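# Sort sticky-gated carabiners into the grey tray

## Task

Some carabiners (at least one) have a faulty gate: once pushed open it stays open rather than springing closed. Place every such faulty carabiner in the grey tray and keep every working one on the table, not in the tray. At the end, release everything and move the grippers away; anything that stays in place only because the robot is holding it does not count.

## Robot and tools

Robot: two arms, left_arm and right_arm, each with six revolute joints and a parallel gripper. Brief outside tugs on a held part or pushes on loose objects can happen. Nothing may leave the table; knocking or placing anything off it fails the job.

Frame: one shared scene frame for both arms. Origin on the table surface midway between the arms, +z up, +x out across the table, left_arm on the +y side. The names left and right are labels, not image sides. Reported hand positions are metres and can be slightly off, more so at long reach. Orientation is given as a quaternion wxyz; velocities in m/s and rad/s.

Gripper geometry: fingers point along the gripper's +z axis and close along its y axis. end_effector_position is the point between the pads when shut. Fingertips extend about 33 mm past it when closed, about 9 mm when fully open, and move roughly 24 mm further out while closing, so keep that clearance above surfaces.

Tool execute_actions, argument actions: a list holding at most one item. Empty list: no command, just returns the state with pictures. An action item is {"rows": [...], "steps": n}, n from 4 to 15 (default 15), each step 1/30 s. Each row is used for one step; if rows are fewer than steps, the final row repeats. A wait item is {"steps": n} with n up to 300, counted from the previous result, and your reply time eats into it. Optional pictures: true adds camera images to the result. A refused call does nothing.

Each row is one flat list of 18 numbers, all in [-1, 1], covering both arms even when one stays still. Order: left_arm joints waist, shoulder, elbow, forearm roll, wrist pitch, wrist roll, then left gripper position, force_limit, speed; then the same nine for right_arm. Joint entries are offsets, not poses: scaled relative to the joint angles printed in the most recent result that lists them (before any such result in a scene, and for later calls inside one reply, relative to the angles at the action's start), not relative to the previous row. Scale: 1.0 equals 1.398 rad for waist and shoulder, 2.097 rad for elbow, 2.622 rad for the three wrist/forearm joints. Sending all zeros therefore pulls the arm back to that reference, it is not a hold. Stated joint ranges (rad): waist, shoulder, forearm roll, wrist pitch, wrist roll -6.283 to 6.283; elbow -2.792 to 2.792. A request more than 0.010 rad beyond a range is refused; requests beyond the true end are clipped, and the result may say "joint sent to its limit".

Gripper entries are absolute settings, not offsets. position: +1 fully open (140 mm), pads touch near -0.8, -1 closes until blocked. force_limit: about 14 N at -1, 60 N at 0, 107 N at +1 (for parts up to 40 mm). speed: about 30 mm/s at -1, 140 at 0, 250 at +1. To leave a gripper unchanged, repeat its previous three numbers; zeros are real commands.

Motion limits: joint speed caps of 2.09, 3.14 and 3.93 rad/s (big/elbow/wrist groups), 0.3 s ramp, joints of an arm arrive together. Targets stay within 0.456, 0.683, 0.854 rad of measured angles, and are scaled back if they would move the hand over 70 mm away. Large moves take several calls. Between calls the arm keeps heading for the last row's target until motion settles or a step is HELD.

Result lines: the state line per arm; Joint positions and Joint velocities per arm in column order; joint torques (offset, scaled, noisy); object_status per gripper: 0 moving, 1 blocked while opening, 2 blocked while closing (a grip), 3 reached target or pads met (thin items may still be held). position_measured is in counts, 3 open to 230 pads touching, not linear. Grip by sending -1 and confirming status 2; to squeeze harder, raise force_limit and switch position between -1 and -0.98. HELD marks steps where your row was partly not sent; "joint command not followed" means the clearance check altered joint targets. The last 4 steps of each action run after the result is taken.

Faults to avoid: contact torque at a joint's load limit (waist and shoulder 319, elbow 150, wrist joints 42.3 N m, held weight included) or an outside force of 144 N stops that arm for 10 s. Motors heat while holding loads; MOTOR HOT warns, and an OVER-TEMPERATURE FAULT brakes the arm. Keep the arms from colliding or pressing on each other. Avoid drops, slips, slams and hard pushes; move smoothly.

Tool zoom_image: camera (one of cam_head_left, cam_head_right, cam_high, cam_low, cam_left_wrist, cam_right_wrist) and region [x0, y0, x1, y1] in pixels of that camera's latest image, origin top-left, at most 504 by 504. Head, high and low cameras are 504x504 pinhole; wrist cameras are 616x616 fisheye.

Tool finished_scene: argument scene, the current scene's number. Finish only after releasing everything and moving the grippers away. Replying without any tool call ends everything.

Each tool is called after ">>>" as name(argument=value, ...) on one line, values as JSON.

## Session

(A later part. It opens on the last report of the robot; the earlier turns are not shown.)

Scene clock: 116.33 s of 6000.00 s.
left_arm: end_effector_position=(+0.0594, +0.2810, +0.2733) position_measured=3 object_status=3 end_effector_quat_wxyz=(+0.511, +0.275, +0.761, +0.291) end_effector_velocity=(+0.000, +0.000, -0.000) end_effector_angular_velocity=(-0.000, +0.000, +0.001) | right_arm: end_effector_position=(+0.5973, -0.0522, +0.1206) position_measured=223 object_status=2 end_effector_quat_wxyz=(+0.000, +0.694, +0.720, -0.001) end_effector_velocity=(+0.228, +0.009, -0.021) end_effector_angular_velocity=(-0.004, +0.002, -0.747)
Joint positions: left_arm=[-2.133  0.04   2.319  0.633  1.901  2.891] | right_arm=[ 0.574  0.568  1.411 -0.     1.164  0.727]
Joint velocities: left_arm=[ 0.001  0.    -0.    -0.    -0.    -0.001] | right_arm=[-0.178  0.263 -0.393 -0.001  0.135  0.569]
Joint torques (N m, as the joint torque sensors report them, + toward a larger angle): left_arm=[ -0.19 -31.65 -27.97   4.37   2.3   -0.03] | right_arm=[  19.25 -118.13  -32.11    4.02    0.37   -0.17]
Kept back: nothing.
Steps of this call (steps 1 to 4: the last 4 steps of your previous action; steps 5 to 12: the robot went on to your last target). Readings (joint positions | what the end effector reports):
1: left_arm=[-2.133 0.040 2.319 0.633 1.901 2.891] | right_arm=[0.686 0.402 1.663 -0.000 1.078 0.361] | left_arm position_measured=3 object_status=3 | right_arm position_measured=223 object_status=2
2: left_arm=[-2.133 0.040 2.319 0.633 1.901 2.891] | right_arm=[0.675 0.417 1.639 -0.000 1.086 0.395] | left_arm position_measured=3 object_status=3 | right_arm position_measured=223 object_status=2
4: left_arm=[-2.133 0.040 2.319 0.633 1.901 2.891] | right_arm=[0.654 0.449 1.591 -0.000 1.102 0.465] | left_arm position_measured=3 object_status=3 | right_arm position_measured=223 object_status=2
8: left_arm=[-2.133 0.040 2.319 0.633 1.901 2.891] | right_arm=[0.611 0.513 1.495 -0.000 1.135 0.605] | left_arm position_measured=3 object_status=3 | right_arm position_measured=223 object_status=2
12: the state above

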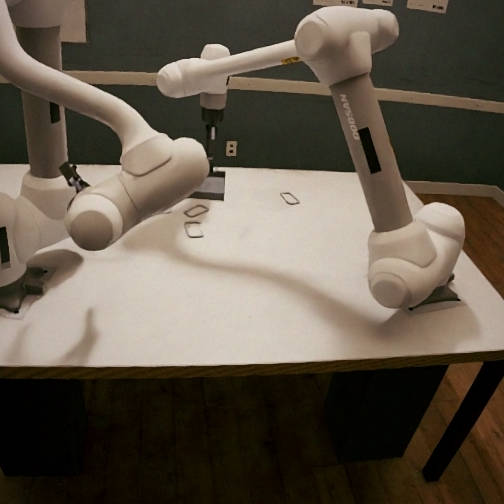

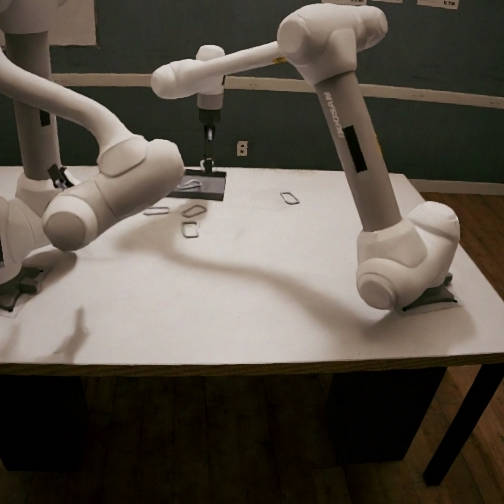

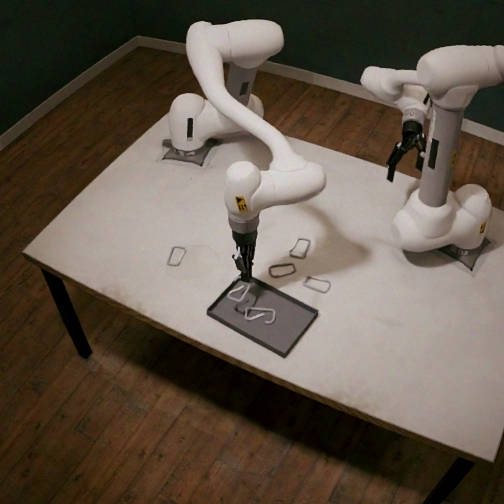

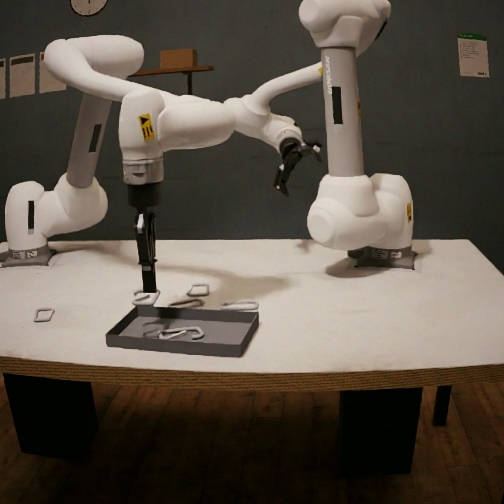

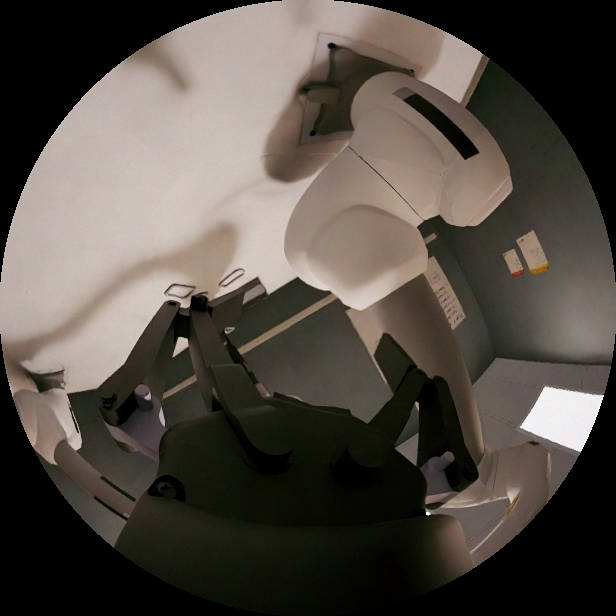

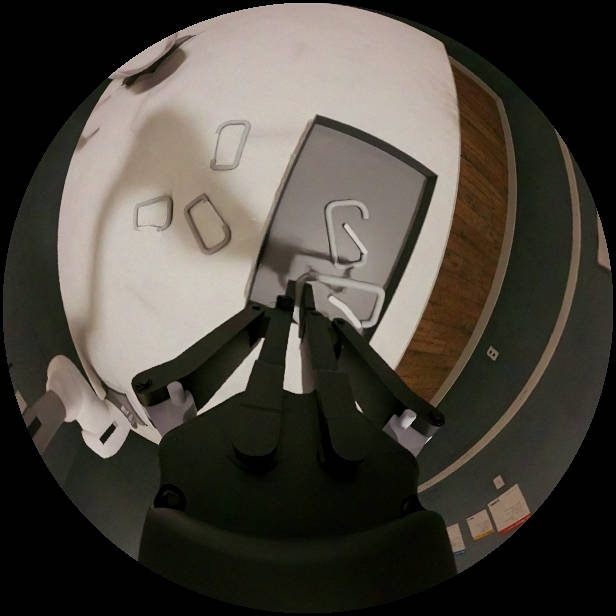

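>>> execute_actions(actions=[{"rows":[[0,0,0,0,0,0,1,0,0,-0.007,0.010,-0.0105,0,0.0027,0.127,-0.98,0.2,-0.6],[0,0,0,0,0,0,1,0,0,-0.007,0.010,-0.0105,0,0.0027,0.127,-0.98,0.2,-0.6],[0,0,0,0,0,0,1,0,0,-0.007,0.010,-0.0105,0,0.0027,0.127,-0.98,0.2,-0.6],[0,0,0,0,0,0,1,0,0,-0.007,0.010,-0.0105,0,0.0027,0.127,-0.98,0.2,-0.6],[0,0,0,0,0,0,1,0,0,-0.007,0.010,-0.0105,0,0.0027,0.127,-0.98,0.2,-0.6],[0,0,0,0,0,0,1,0,0,-0.007,0.038,0.006,0,-0.025,0.127,-0.98,0.2,-0.6]],"steps":15}])

>>> execute_actions(actions=[{"steps":8}], pictures=true)

Scene clock: 117.13 s of 6000.00 s.
left_arm: end_effector_position=(+0.0594, +0.2810, +0.2733) position_measured=3 object_status=3 end_effector_quat_wxyz=(+0.511, +0.275, +0.761, +0.291) end_effector_velocity=(+0.000, +0.000, +0.000) end_effector_angular_velocity=(+0.002, +0.002, +0.000) | right_arm: end_effector_position=(+0.6110, -0.0508, +0.0753) position_measured=223 object_status=2 end_effector_quat_wxyz=(+0.000, +0.806, +0.592, -0.002) end_effector_velocity=(+0.004, +0.002, -0.206) end_effector_angular_velocity=(-0.011, +0.011, -0.090)
Joint positions: left_arm=[-2.133  0.04   2.319  0.633  1.901  2.891] | right_arm=[ 0.564  0.616  1.42  -0.     1.11   1.056]
Joint velocities: left_arm=[ 0.    -0.001  0.    -0.001  0.     0.002] | right_arm=[-0.001  0.165  0.129 -0.    -0.279  0.089]
Joint torques (N m, as the joint torque sensors report them, + toward a larger angle): left_arm=[ -0.37 -30.85 -27.53   4.29   2.31   0.1 ] | right_arm=[   9.62 -186.21  -71.99    7.28   -0.7    -0.42]
Steps of this call (steps 1 to 13: the robot went on to your last target; steps 14 to 24: the first 11 steps of this action). Readings (joint positions | what the end effector reports):
14: left_arm=[-2.133 0.040 2.319 0.633 1.901 2.891] | right_arm=[0.564 0.582 1.390 -0.000 1.171 0.759] | left_arm position_measured=3 object_status=3 | right_arm position_measured=223 object_status=2
15: left_arm=[-2.133 0.040 2.319 0.633 1.901 2.891] | right_arm=[0.564 0.582 1.390 -0.000 1.171 0.766] | left_arm position_measured=3 object_status=3 | right_arm position_measured=223 object_status=2
17: left_arm=[-2.133 0.040 2.319 0.633 1.901 2.891] | right_arm=[0.564 0.582 1.390 -0.000 1.171 0.822] | left_arm position_measured=3 object_status=3 | right_arm position_measured=223 object_status=2
21: left_arm=[-2.133 0.040 2.319 0.633 1.901 2.891] | right_arm=[0.564 0.585 1.392 -0.000 1.164 1.013] | left_arm position_measured=3 object_status=3 | right_arm position_measured=223 object_status=2
24: the state above

Scene clock: 117.40 s of 6000.00 s.
left_arm: end_effector_position=(+0.0594, +0.2810, +0.2733) position_measured=3 object_status=3 end_effector_quat_wxyz=(+0.511, +0.275, +0.761, +0.291) end_effector_velocity=(+0.000, +0.000, +0.000) end_effector_angular_velocity=(-0.002, +0.001, +0.002) | right_arm: end_effector_position=(+0.6117, -0.0501, +0.0691) position_measured=223 object_status=2 end_effector_quat_wxyz=(+0.000, +0.807, +0.591, -0.001) end_effector_velocity=(+0.000, +0.000, -0.002) end_effector_angular_velocity=(-0.000, -0.000, -0.001)
Joint positions: left_arm=[-2.133  0.04   2.319  0.633  1.901  2.891] | right_arm=[ 0.564  0.621  1.424 -0.     1.098  1.06 ]
Joint velocities: left_arm=[ 0.001 -0.002 -0.    -0.    -0.    -0.001] | right_arm=[ 0.     0.001  0.001 -0.001 -0.003  0.001]
Joint torques (N m, as the joint torque sensors report them, + toward a larger angle): left_arm=[ -0.23 -31.26 -27.75   4.4    2.22   0.06] | right_arm=[   3.91 -100.35  -36.29    3.9    -0.23   -0.36]
Kept back: nothing.
Steps of this call (steps 1 to 4: the last 4 steps of your previous action; steps 5 to 8: the robot went on to your last target). Readings (joint positions | what the end effector reports):
1: left_arm=[-2.133 0.040 2.319 0.633 1.901 2.891] | right_arm=[0.564 0.619 1.422 -0.000 1.104 1.057] | left_arm position_measured=3 object_status=3 | right_arm position_measured=223 object_status=2
2: left_arm=[-2.133 0.040 2.319 0.633 1.901 2.891] | right_arm=[0.564 0.620 1.422 -0.000 1.101 1.058] | left_arm position_measured=3 object_status=3 | right_arm position_measured=223 object_status=2
4: left_arm=[-2.133 0.040 2.319 0.633 1.901 2.891] | right_arm=[0.564 0.620 1.423 -0.000 1.099 1.059] | left_arm position_measured=3 object_status=3 | right_arm position_measured=223 object_status=2
8: the state above

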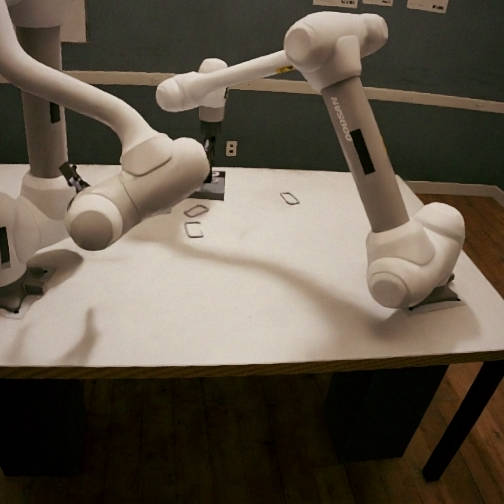

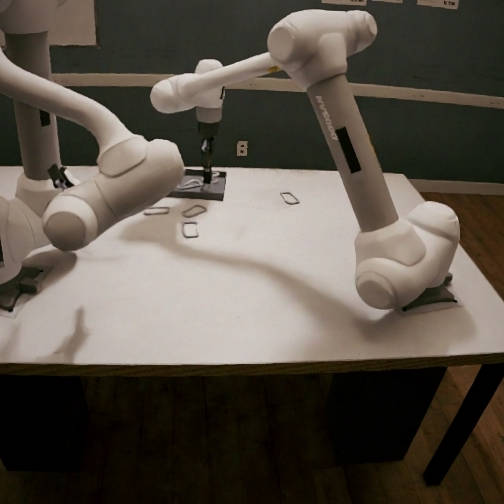

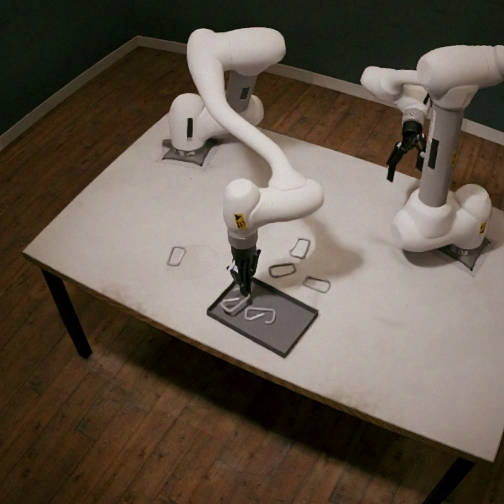

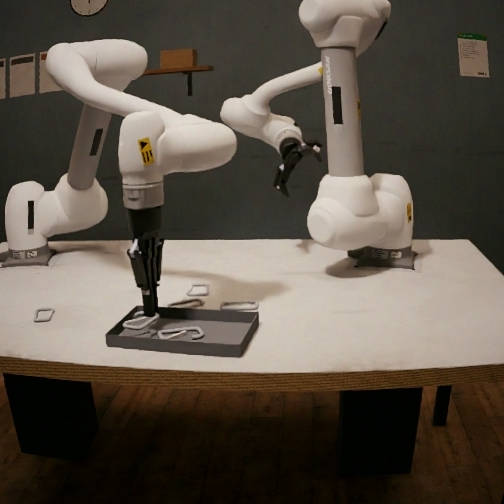

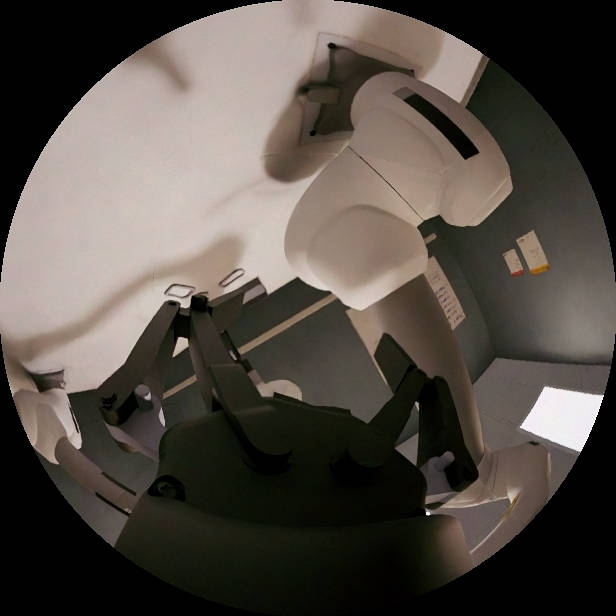

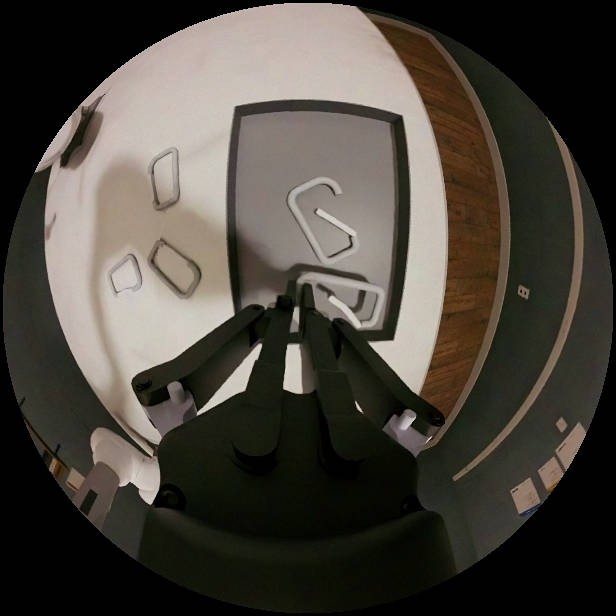

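>>> execute_actions(actions=[{"rows":[[0,0,0,0,0,0,1,0,0,0.0093,0,0,0,0,0.005,-0.98,0.2,-0.6],[0,0,0,0,0,0,1,0,0,0.0093,0,0,0,0,0.005,-0.98,0.2,-0.6],[0,0,0,0,0,0,1,0,0,0.0093,0,0,0,0,0.005,-0.98,0.2,-0.6],[0,0,0,0,0,0,1,0,0,0.0093,0,0,0,0,0.005,-0.98,0.2,-0.6],[0,0,0,0,0,0,1,0,0,0.0093,0.006,0.004,0,-0.007,0.005,-0.98,0.2,-0.6],[0,0,0,0,0,0,1,0,0,0.0093,0.013,0.009,0,-0.014,0.005,-0.98,0.2,-0.6]],"steps":15}])

>>> execute_actions(actions=[{"steps":6}], pictures=true)

Scene clock: 118.03 s of 6000.00 s.
left_arm: end_effector_position=(+0.0594, +0.2810, +0.2733) position_measured=3 object_status=3 end_effector_quat_wxyz=(+0.511, +0.275, +0.761, +0.291) end_effector_velocity=(-0.000, +0.000, -0.000) end_effector_angular_velocity=(+0.000, +0.000, +0.000) | right_arm: end_effector_position=(+0.6034, -0.0430, +0.0463) position_measured=223 object_status=2 end_effector_quat_wxyz=(+0.000, +0.807, +0.591, -0.001) end_effector_velocity=(-0.002, +0.002, -0.029) end_effector_angular_velocity=(+0.003, -0.002, +0.001)
Joint positions: left_arm=[-2.133  0.04   2.319  0.633  1.901  2.891] | right_arm=[ 0.577  0.638  1.441 -0.     1.065  1.073]
Joint velocities: left_arm=[ 0.  0.  0. -0. -0.  0.] | right_arm=[ 0.003  0.021  0.022  0.    -0.047  0.002]
Joint torques (N m, as the joint torque sensors report them, + toward a larger angle): left_arm=[ -0.36 -30.71 -27.77   4.41   2.24   0.07] | right_arm=[   1.45 -105.88  -36.8     4.07   -0.36   -0.51]
Steps of this call (steps 1 to 8: the robot went on to your last target; steps 9 to 19: the first 11 steps of this action). Readings (joint positions | what the end effector reports):
9: left_arm=[-2.133 0.040 2.319 0.633 1.901 2.891] | right_arm=[0.564 0.621 1.424 -0.000 1.098 1.060] | left_arm position_measured=3 object_status=3 | right_arm position_measured=223 object_status=2
10: left_arm=[-2.133 0.040 2.319 0.633 1.901 2.891] | right_arm=[0.566 0.621 1.424 -0.000 1.098 1.062] | left_arm position_measured=3 object_status=3 | right_arm position_measured=223 object_status=2
12: left_arm=[-2.133 0.040 2.319 0.633 1.901 2.891] | right_arm=[0.573 0.621 1.424 -0.000 1.098 1.069] | left_arm position_measured=3 object_status=3 | right_arm position_measured=223 object_status=2
16: left_arm=[-2.133 0.040 2.319 0.633 1.901 2.891] | right_arm=[0.576 0.631 1.435 -0.000 1.077 1.072] | left_arm position_measured=3 object_status=3 | right_arm position_measured=223 object_status=2
19: the state above

Scene clock: 118.23 s of 6000.00 s.
left_arm: end_effector_position=(+0.0594, +0.2810, +0.2733) position_measured=3 object_status=3 end_effector_quat_wxyz=(+0.511, +0.275, +0.761, +0.291) end_effector_velocity=(+0.001, +0.000, -0.000) end_effector_angular_velocity=(+0.000, +0.000, +0.002) | right_arm: end_effector_position=(+0.6032, -0.0429, +0.0444) position_measured=223 object_status=2 end_effector_quat_wxyz=(+0.000, +0.807, +0.591, -0.001) end_effector_velocity=(-0.001, +0.000, -0.002) end_effector_angular_velocity=(-0.000, -0.000, +0.000)
Joint positions: left_arm=[-2.133  0.04   2.319  0.633  1.901  2.891] | right_arm=[ 0.577  0.639  1.443 -0.     1.062  1.073]
Joint velocities: left_arm=[ 0.002 -0.    -0.    -0.    -0.     0.   ] | right_arm=[ 0.001  0.001  0.002 -0.    -0.003  0.001]
Joint torques (N m, as the joint torque sensors report them, + toward a larger angle): left_arm=[ -0.2  -30.75 -28.04   4.46   2.27   0.07] | right_arm=[  2.59 -99.44 -34.82   3.73   0.06  -0.34]
Kept back: nothing.
Steps of this call (steps 1 to 4: the last 4 steps of your previous action; steps 5 to 6: the robot went on to your last target). Readings (joint positions | what the end effector reports):
1: left_arm=[-2.133 0.040 2.319 0.633 1.901 2.891] | right_arm=[0.577 0.638 1.442 -0.000 1.064 1.073] | left_arm position_measured=3 object_status=3 | right_arm position_measured=223 object_status=2
2: left_arm=[-2.133 0.040 2.319 0.633 1.901 2.891] | right_arm=[0.577 0.638 1.442 -0.000 1.063 1.073] | left_arm position_measured=3 object_status=3 | right_arm position_measured=223 object_status=2
4: left_arm=[-2.133 0.040 2.319 0.633 1.901 2.891] | right_arm=[0.577 0.639 1.442 -0.000 1.062 1.073] | left_arm position_measured=3 object_status=3 | right_arm position_measured=223 object_status=2
6: the state above

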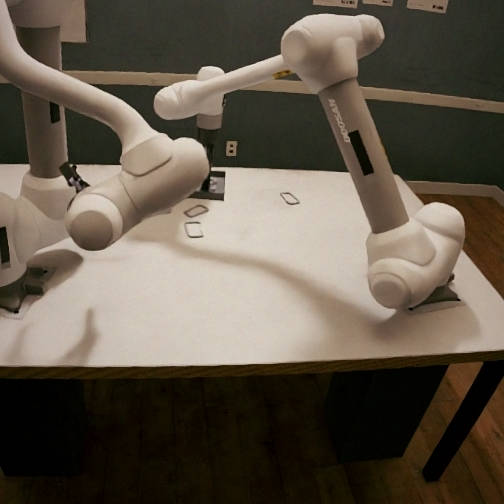

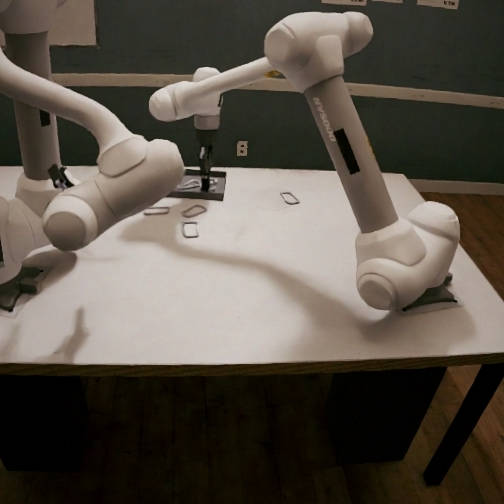

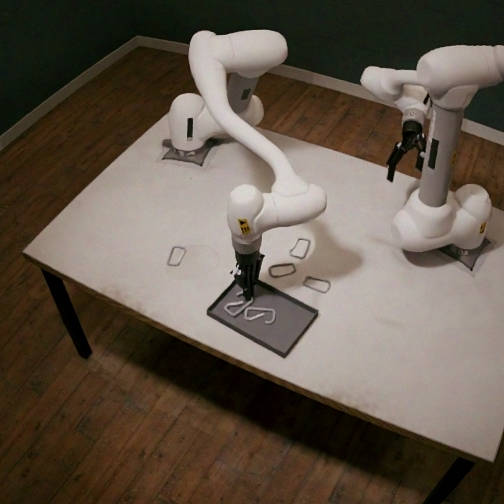

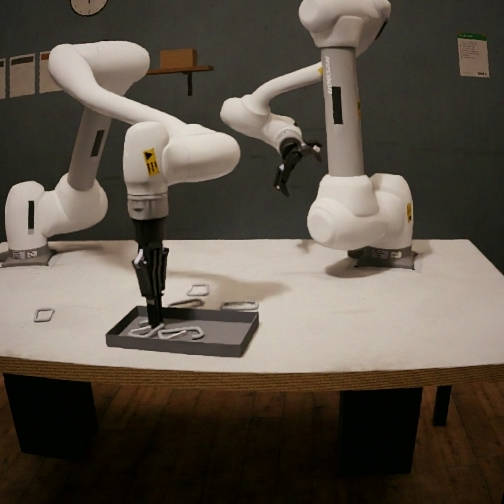

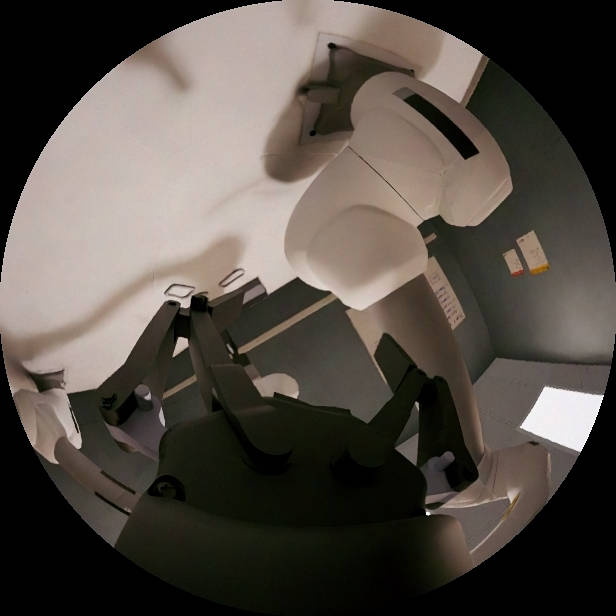

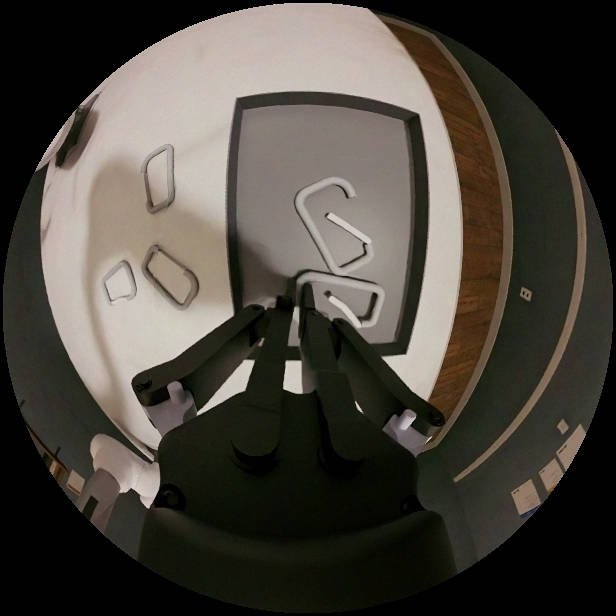

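>>> execute_actions(actions=[{"rows":[[0,0,0,0,0,0,1,0,0,0,0.0015,0.001,0,-0.0016,0,-0.98,0.2,-0.6],[0,0,0,0,0,0,1,0,0,0,0.0015,0.001,0,-0.0016,0,-0.98,0.2,-0.6],[0,0,0,0,0,0,1,0,0,0,0.0015,0.001,0,-0.0016,0,-0.98,0.2,-0.6],[0,0,0,0,0,0,1,0,0,0,0.0015,0.001,0,-0.0016,0,-0.55,0.2,0],[0,0,0,0,0,0,1,0,0,0,0.0015,0.001,0,-0.0016,0,-0.55,0.2,0],[0,0,0,0,0,0,1,0,0,0,0.0015,0.001,0,-0.0016,0,-0.55,0.2,0],[0,0,0,0,0,0,1,0,0,0,0.0015,0.001,0,-0.0016,0,-0.55,0.2,0],[0,0,0,0,0,0,1,0,0,0,0.0015,0.001,0,-0.0016,0,-0.55,0.2,0],[0,0,0,0,0,0,1,0,0,0,0.0015,0.001,0,-0.0016,0,-0.55,0.2,0],[0,0,0,0,0,0,1,0,0,0,-0.039,-0.028,0,0.043,0,-0.55,0.2,0]],"steps":15}])

>>> execute_actions(actions=[{"steps":10}], pictures=true)

Scene clock: 119.13 s of 6000.00 s.
left_arm: end_effector_position=(+0.0594, +0.2810, +0.2733) position_measured=3 object_status=3 end_effector_quat_wxyz=(+0.511, +0.275, +0.761, +0.291) end_effector_velocity=(-0.000, +0.000, -0.000) end_effector_angular_velocity=(+0.001, +0.001, -0.000) | right_arm: end_effector_position=(+0.6030, -0.0431, +0.0444) position_measured=199 object_status=0 end_effector_quat_wxyz=(+0.000, +0.807, +0.591, -0.001) end_effector_velocity=(-0.011, -0.010, +0.181) end_effector_angular_velocity=(-0.054, +0.057, -0.001)
Joint positions: left_arm=[-2.133  0.04   2.319  0.633  1.901  2.891] | right_arm=[ 0.577  0.639  1.442 -0.     1.063  1.073]
Joint velocities: left_arm=[-0.    -0.     0.    -0.    -0.     0.001] | right_arm=[-0.    -0.129 -0.146  0.001  0.352  0.   ]
Joint torques (N m, as the joint torque sensors report them, + toward a larger angle): left_arm=[ -0.03 -31.53 -27.58   4.29   2.2   -0.01] | right_arm=[   2.23 -139.03  -51.54    6.11   -0.03   -0.2 ]
Steps of this call (steps 1 to 15: the robot went on to your last target; step 16: nothing new was sent; steps 17 to 27: the first 11 steps of this action). Readings (joint positions | what the end effector reports):
17: left_arm=[-2.133 0.040 2.319 0.633 1.901 2.891] | right_arm=[0.577 0.639 1.443 -0.000 1.062 1.073] | left_arm position_measured=3 object_status=3 | right_arm position_measured=223 object_status=2
18: left_arm=[-2.133 0.040 2.319 0.633 1.901 2.891] | right_arm=[0.577 0.640 1.443 -0.000 1.061 1.073] | left_arm position_measured=3 object_status=3 | right_arm position_measured=223 object_status=2
20: left_arm=[-2.133 0.040 2.319 0.633 1.901 2.891] | right_arm=[0.577 0.641 1.444 -0.000 1.059 1.073] | left_arm position_measured=3 object_status=3 | right_arm position_measured=223 object_status=0
24: left_arm=[-2.133 0.040 2.319 0.633 1.901 2.891] | right_arm=[0.577 0.641 1.445 -0.000 1.058 1.073] | left_arm position_measured=3 object_status=3 | right_arm position_measured=200 object_status=0
27: the state above

Scene clock: 119.47 s of 6000.00 s.
left_arm: end_effector_position=(+0.0594, +0.2810, +0.2733) position_measured=3 object_status=3 end_effector_quat_wxyz=(+0.511, +0.275, +0.761, +0.291) end_effector_velocity=(-0.000, +0.000, -0.000) end_effector_angular_velocity=(+0.001, +0.001, -0.000) | right_arm: end_effector_position=(+0.6033, -0.0427, +0.1198) position_measured=199 object_status=3 end_effector_quat_wxyz=(+0.000, +0.807, +0.591, -0.001) end_effector_velocity=(-0.000, +0.000, +0.012) end_effector_angular_velocity=(+0.003, -0.002, -0.000)
Joint positions: left_arm=[-2.133  0.04   2.319  0.633  1.901  2.891] | right_arm=[ 0.577  0.585  1.384 -0.     1.174  1.073]
Joint velocities: left_arm=[-0.001 -0.     0.    -0.001 -0.     0.   ] | right_arm=[ 0.    -0.009 -0.008  0.001  0.014 -0.   ]
Joint torques (N m, as the joint torque sensors report them, + toward a larger angle): left_arm=[ -0.89 -30.56 -27.44   4.37   2.25   0.13] | right_arm=[  3.71 -95.77 -35.01   4.15  -0.14  -0.2 ]
Kept back: nothing.
Steps of this call (steps 1 to 4: the last 4 steps of your previous action; steps 5 to 10: the robot went on to your last target). Readings (joint positions | what the end effector reports):
1: left_arm=[-2.133 0.040 2.319 0.633 1.901 2.891] | right_arm=[0.577 0.631 1.433 -0.000 1.082 1.073] | left_arm position_measured=3 object_status=3 | right_arm position_measured=199 object_status=0
2: left_arm=[-2.133 0.040 2.319 0.633 1.901 2.891] | right_arm=[0.577 0.617 1.418 -0.000 1.109 1.073] | left_arm position_measured=3 object_status=3 | right_arm position_measured=199 object_status=0
4: left_arm=[-2.133 0.040 2.319 0.633 1.901 2.891] | right_arm=[0.577 0.595 1.395 -0.000 1.151 1.073] | left_arm position_measured=3 object_status=3 | right_arm position_measured=199 object_status=0
8: left_arm=[-2.133 0.040 2.319 0.633 1.901 2.891] | right_arm=[0.577 0.586 1.385 -0.000 1.172 1.073] | left_arm position_measured=3 object_status=3 | right_arm position_measured=199 object_status=3
10: the state above

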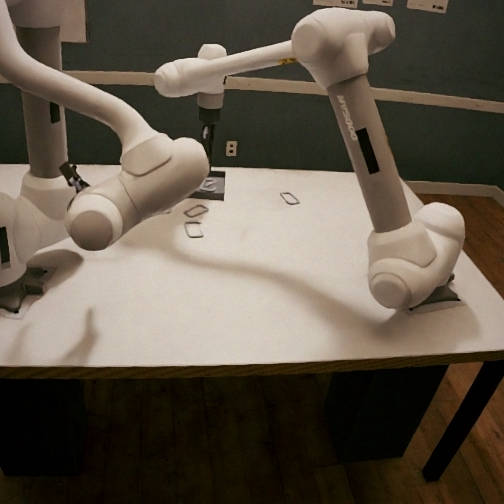

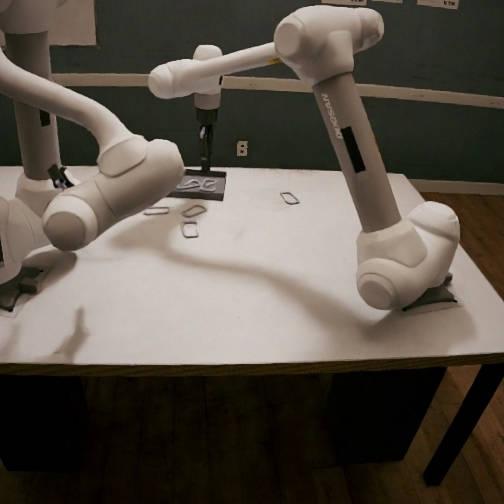

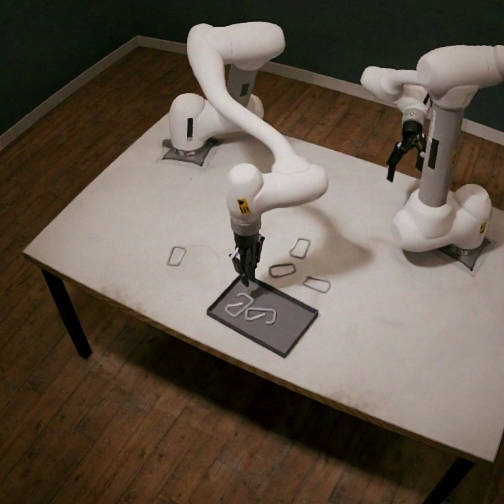

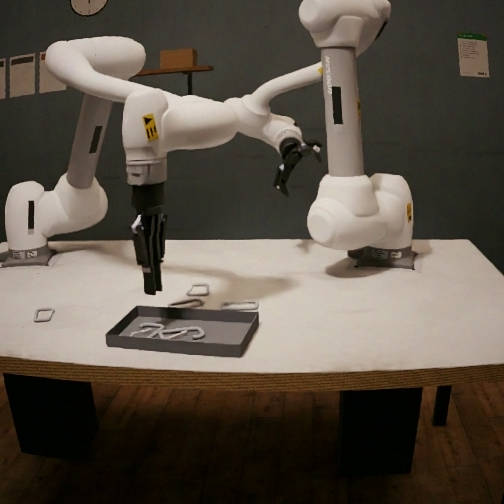

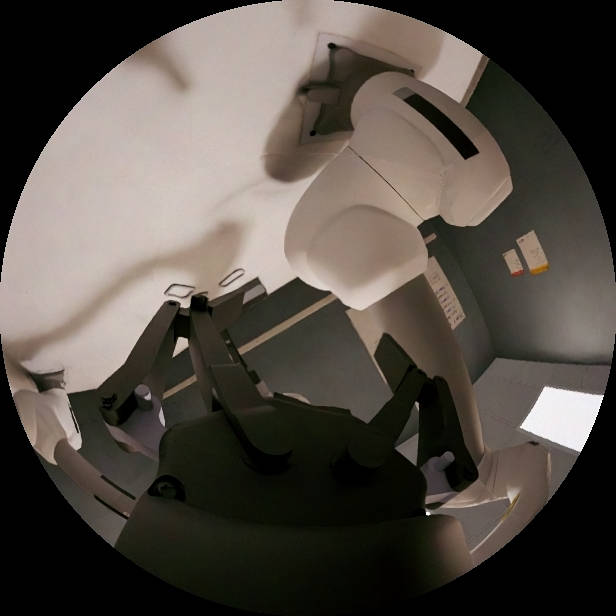

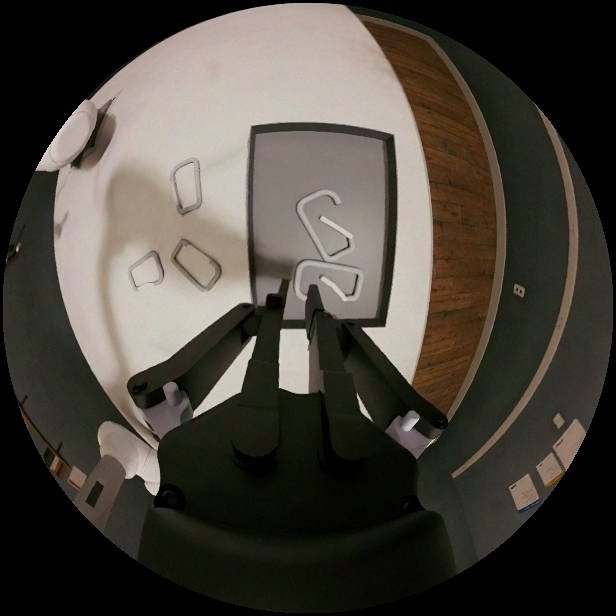

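>>> execute_actions(actions=[{"rows":[[0,0,0,0,0,0,1,0,0,0.192,-0.130,0.172,0,-0.069,-0.572,0.2,-0.6,0]],"steps":15}])

>>> execute_actions(actions=[{"steps":18}], pictures=true)

>>> zoom_image(camera="cam_right_wrist", region=[200,200,400,400])

Scene clock: 120.00 s of 6000.00 s.
left_arm: end_effector_position=(+0.0594, +0.2810, +0.2733) position_measured=3 object_status=3 end_effector_quat_wxyz=(+0.511, +0.275, +0.761, +0.291) end_effector_velocity=(-0.000, +0.000, +0.000) end_effector_angular_velocity=(-0.000, +0.001, -0.001) | right_arm: end_effector_position=(+0.4938, -0.0245, +0.1067) position_measured=128 object_status=0 end_effector_quat_wxyz=(+0.000, +0.628, +0.779, -0.001) end_effector_velocity=(-0.347, +0.027, -0.046) end_effector_angular_velocity=(+0.001, +0.001, +2.002)
Joint positions: left_arm=[-2.133  0.04   2.319  0.633  1.901  2.891] | right_arm=[ 0.689  0.509  1.535 -0.     1.099  0.664]
Joint velocities: left_arm=[-0.001 -0.001 -0.    -0.    -0.     0.   ] | right_arm=[ 0.356 -0.238  0.476 -0.    -0.239 -1.647]
Joint torques (N m, as the joint torque sensors report them, + toward a larger angle): left_arm=[  0.22 -31.01 -27.58   4.39   2.28  -0.03] | right_arm=[  1.16 -86.87 -34.5    3.99  -0.29  -0.54]
Steps of this call (steps 1 to 5: the robot went on to your last target; steps 6 to 16: the first 11 steps of this action). Readings (joint positions | what the end effector reports):
6: left_arm=[-2.133 0.040 2.319 0.633 1.901 2.891] | right_arm=[0.577 0.584 1.384 -0.000 1.175 1.073] | left_arm position_measured=3 object_status=3 | right_arm position_measured=199 object_status=0
7: left_arm=[-2.133 0.040 2.319 0.633 1.901 2.891] | right_arm=[0.579 0.583 1.387 -0.000 1.173 1.066] | left_arm position_measured=3 object_status=3 | right_arm position_measured=196 object_status=0
9: left_arm=[-2.133 0.040 2.319 0.633 1.901 2.891] | right_arm=[0.597 0.571 1.412 -0.000 1.161 1.010] | left_arm position_measured=3 object_status=3 | right_arm position_measured=181 object_status=0
13: left_arm=[-2.133 0.040 2.319 0.633 1.901 2.891] | right_arm=[0.652 0.534 1.485 -0.000 1.124 0.820] | left_arm position_measured=3 object_status=3 | right_arm position_measured=151 object_status=0
16: the state above

Scene clock: 120.60 s of 6000.00 s.
left_arm: end_effector_position=(+0.0594, +0.2810, +0.2733) position_measured=3 object_status=3 end_effector_quat_wxyz=(+0.511, +0.275, +0.761, +0.291) end_effector_velocity=(+0.001, -0.000, +0.000) end_effector_angular_velocity=(-0.002, -0.001, +0.002) | right_arm: end_effector_position=(+0.3440, -0.0320, +0.0851) position_measured=104 object_status=3 end_effector_quat_wxyz=(+0.000, +0.057, +0.998, +0.000) end_effector_velocity=(-0.007, -0.001, -0.002) end_effector_angular_velocity=(+0.000, -0.000, +0.087)
Joint positions: left_arm=[-2.133  0.04   2.319  0.633  1.901  2.891] | right_arm=[ 0.845  0.404  1.745 -0.     0.993 -0.423]
Joint velocities: left_arm=[ 0.002 -0.    -0.     0.001  0.    -0.002] | right_arm=[ 0.008 -0.004  0.011 -0.    -0.008 -0.079]
Joint torques (N m, as the joint torque sensors report them, + toward a larger angle): left_arm=[ -0.22 -31.21 -27.55   4.28   2.29   0.01] | right_arm=[ -0.54 -73.31 -35.44   3.93  -0.2   -0.45]
Kept back: nothing.
Steps of this call (steps 1 to 4: the last 4 steps of your previous action; steps 5 to 18: the robot went on to your last target). Readings (joint positions | what the end effector reports):
1: left_arm=[-2.133 0.040 2.319 0.633 1.901 2.891] | right_arm=[0.701 0.501 1.551 -0.000 1.091 0.606] | left_arm position_measured=3 object_status=3 | right_arm position_measured=120 object_status=0
2: left_arm=[-2.133 0.040 2.319 0.633 1.901 2.891] | right_arm=[0.712 0.493 1.566 -0.000 1.083 0.545] | left_arm position_measured=3 object_status=3 | right_arm position_measured=113 object_status=0
4: left_arm=[-2.133 0.040 2.319 0.633 1.901 2.891] | right_arm=[0.735 0.478 1.597 -0.000 1.067 0.413] | left_arm position_measured=3 object_status=3 | right_arm position_measured=104 object_status=0
8: left_arm=[-2.133 0.040 2.319 0.633 1.901 2.891] | right_arm=[0.778 0.449 1.655 -0.000 1.038 0.102] | left_arm position_measured=3 object_status=3 | right_arm position_measured=104 object_status=0
18: the state above

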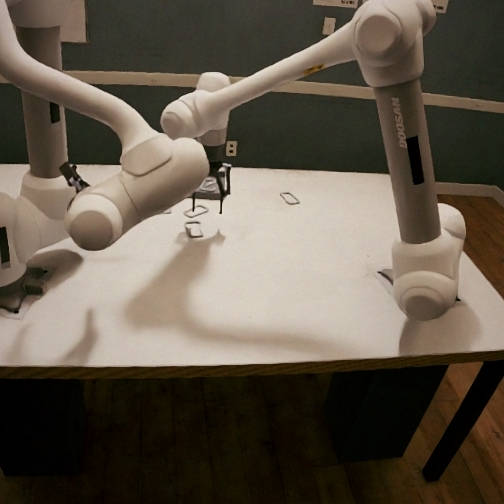

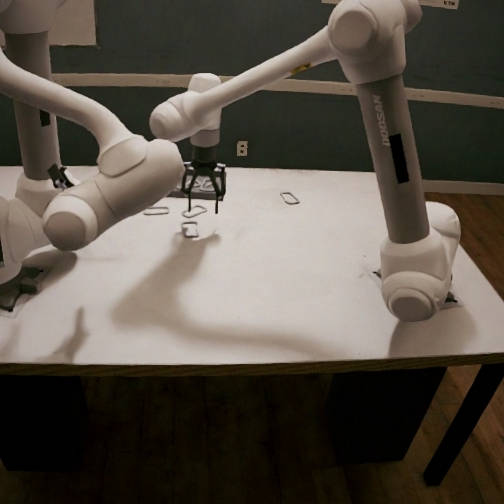

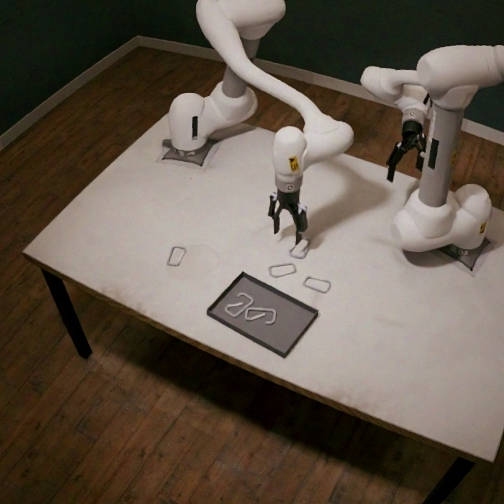

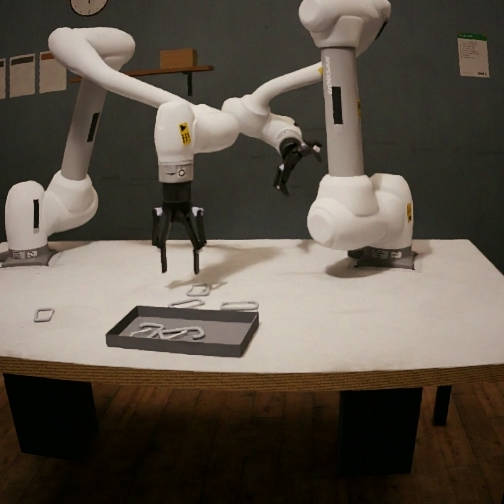

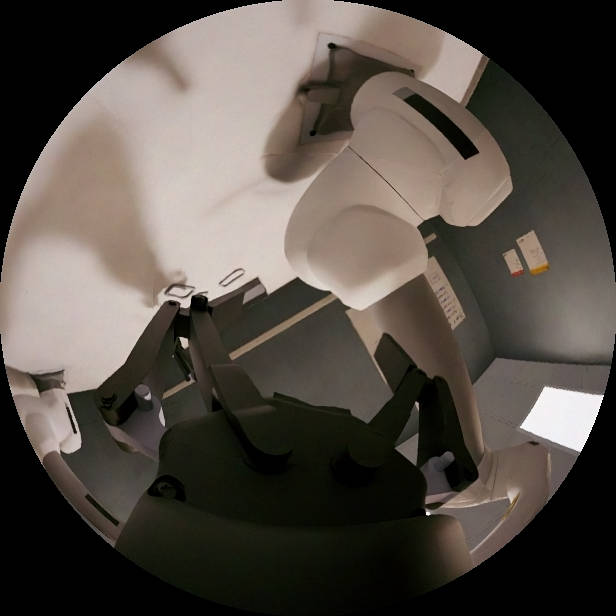

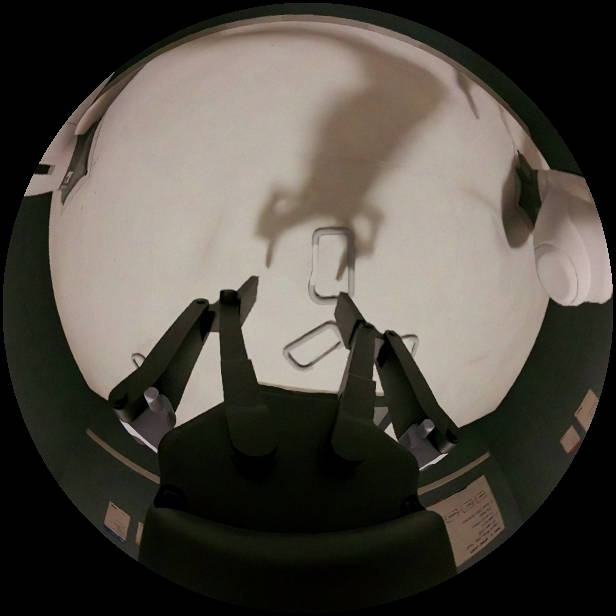

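Region (200, 200, 400, 400) of cam_right_wrist's 616x616 image, scaled by 2.520, with more detail than that image has.

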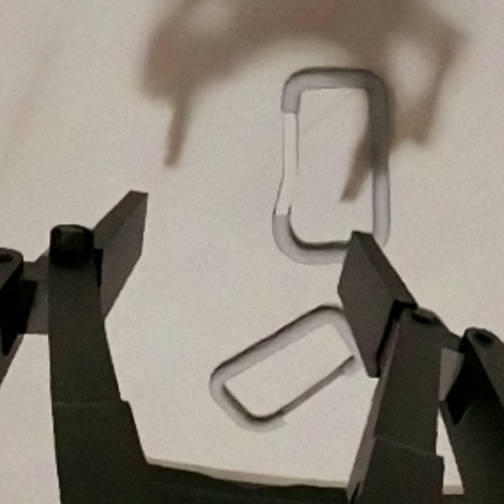

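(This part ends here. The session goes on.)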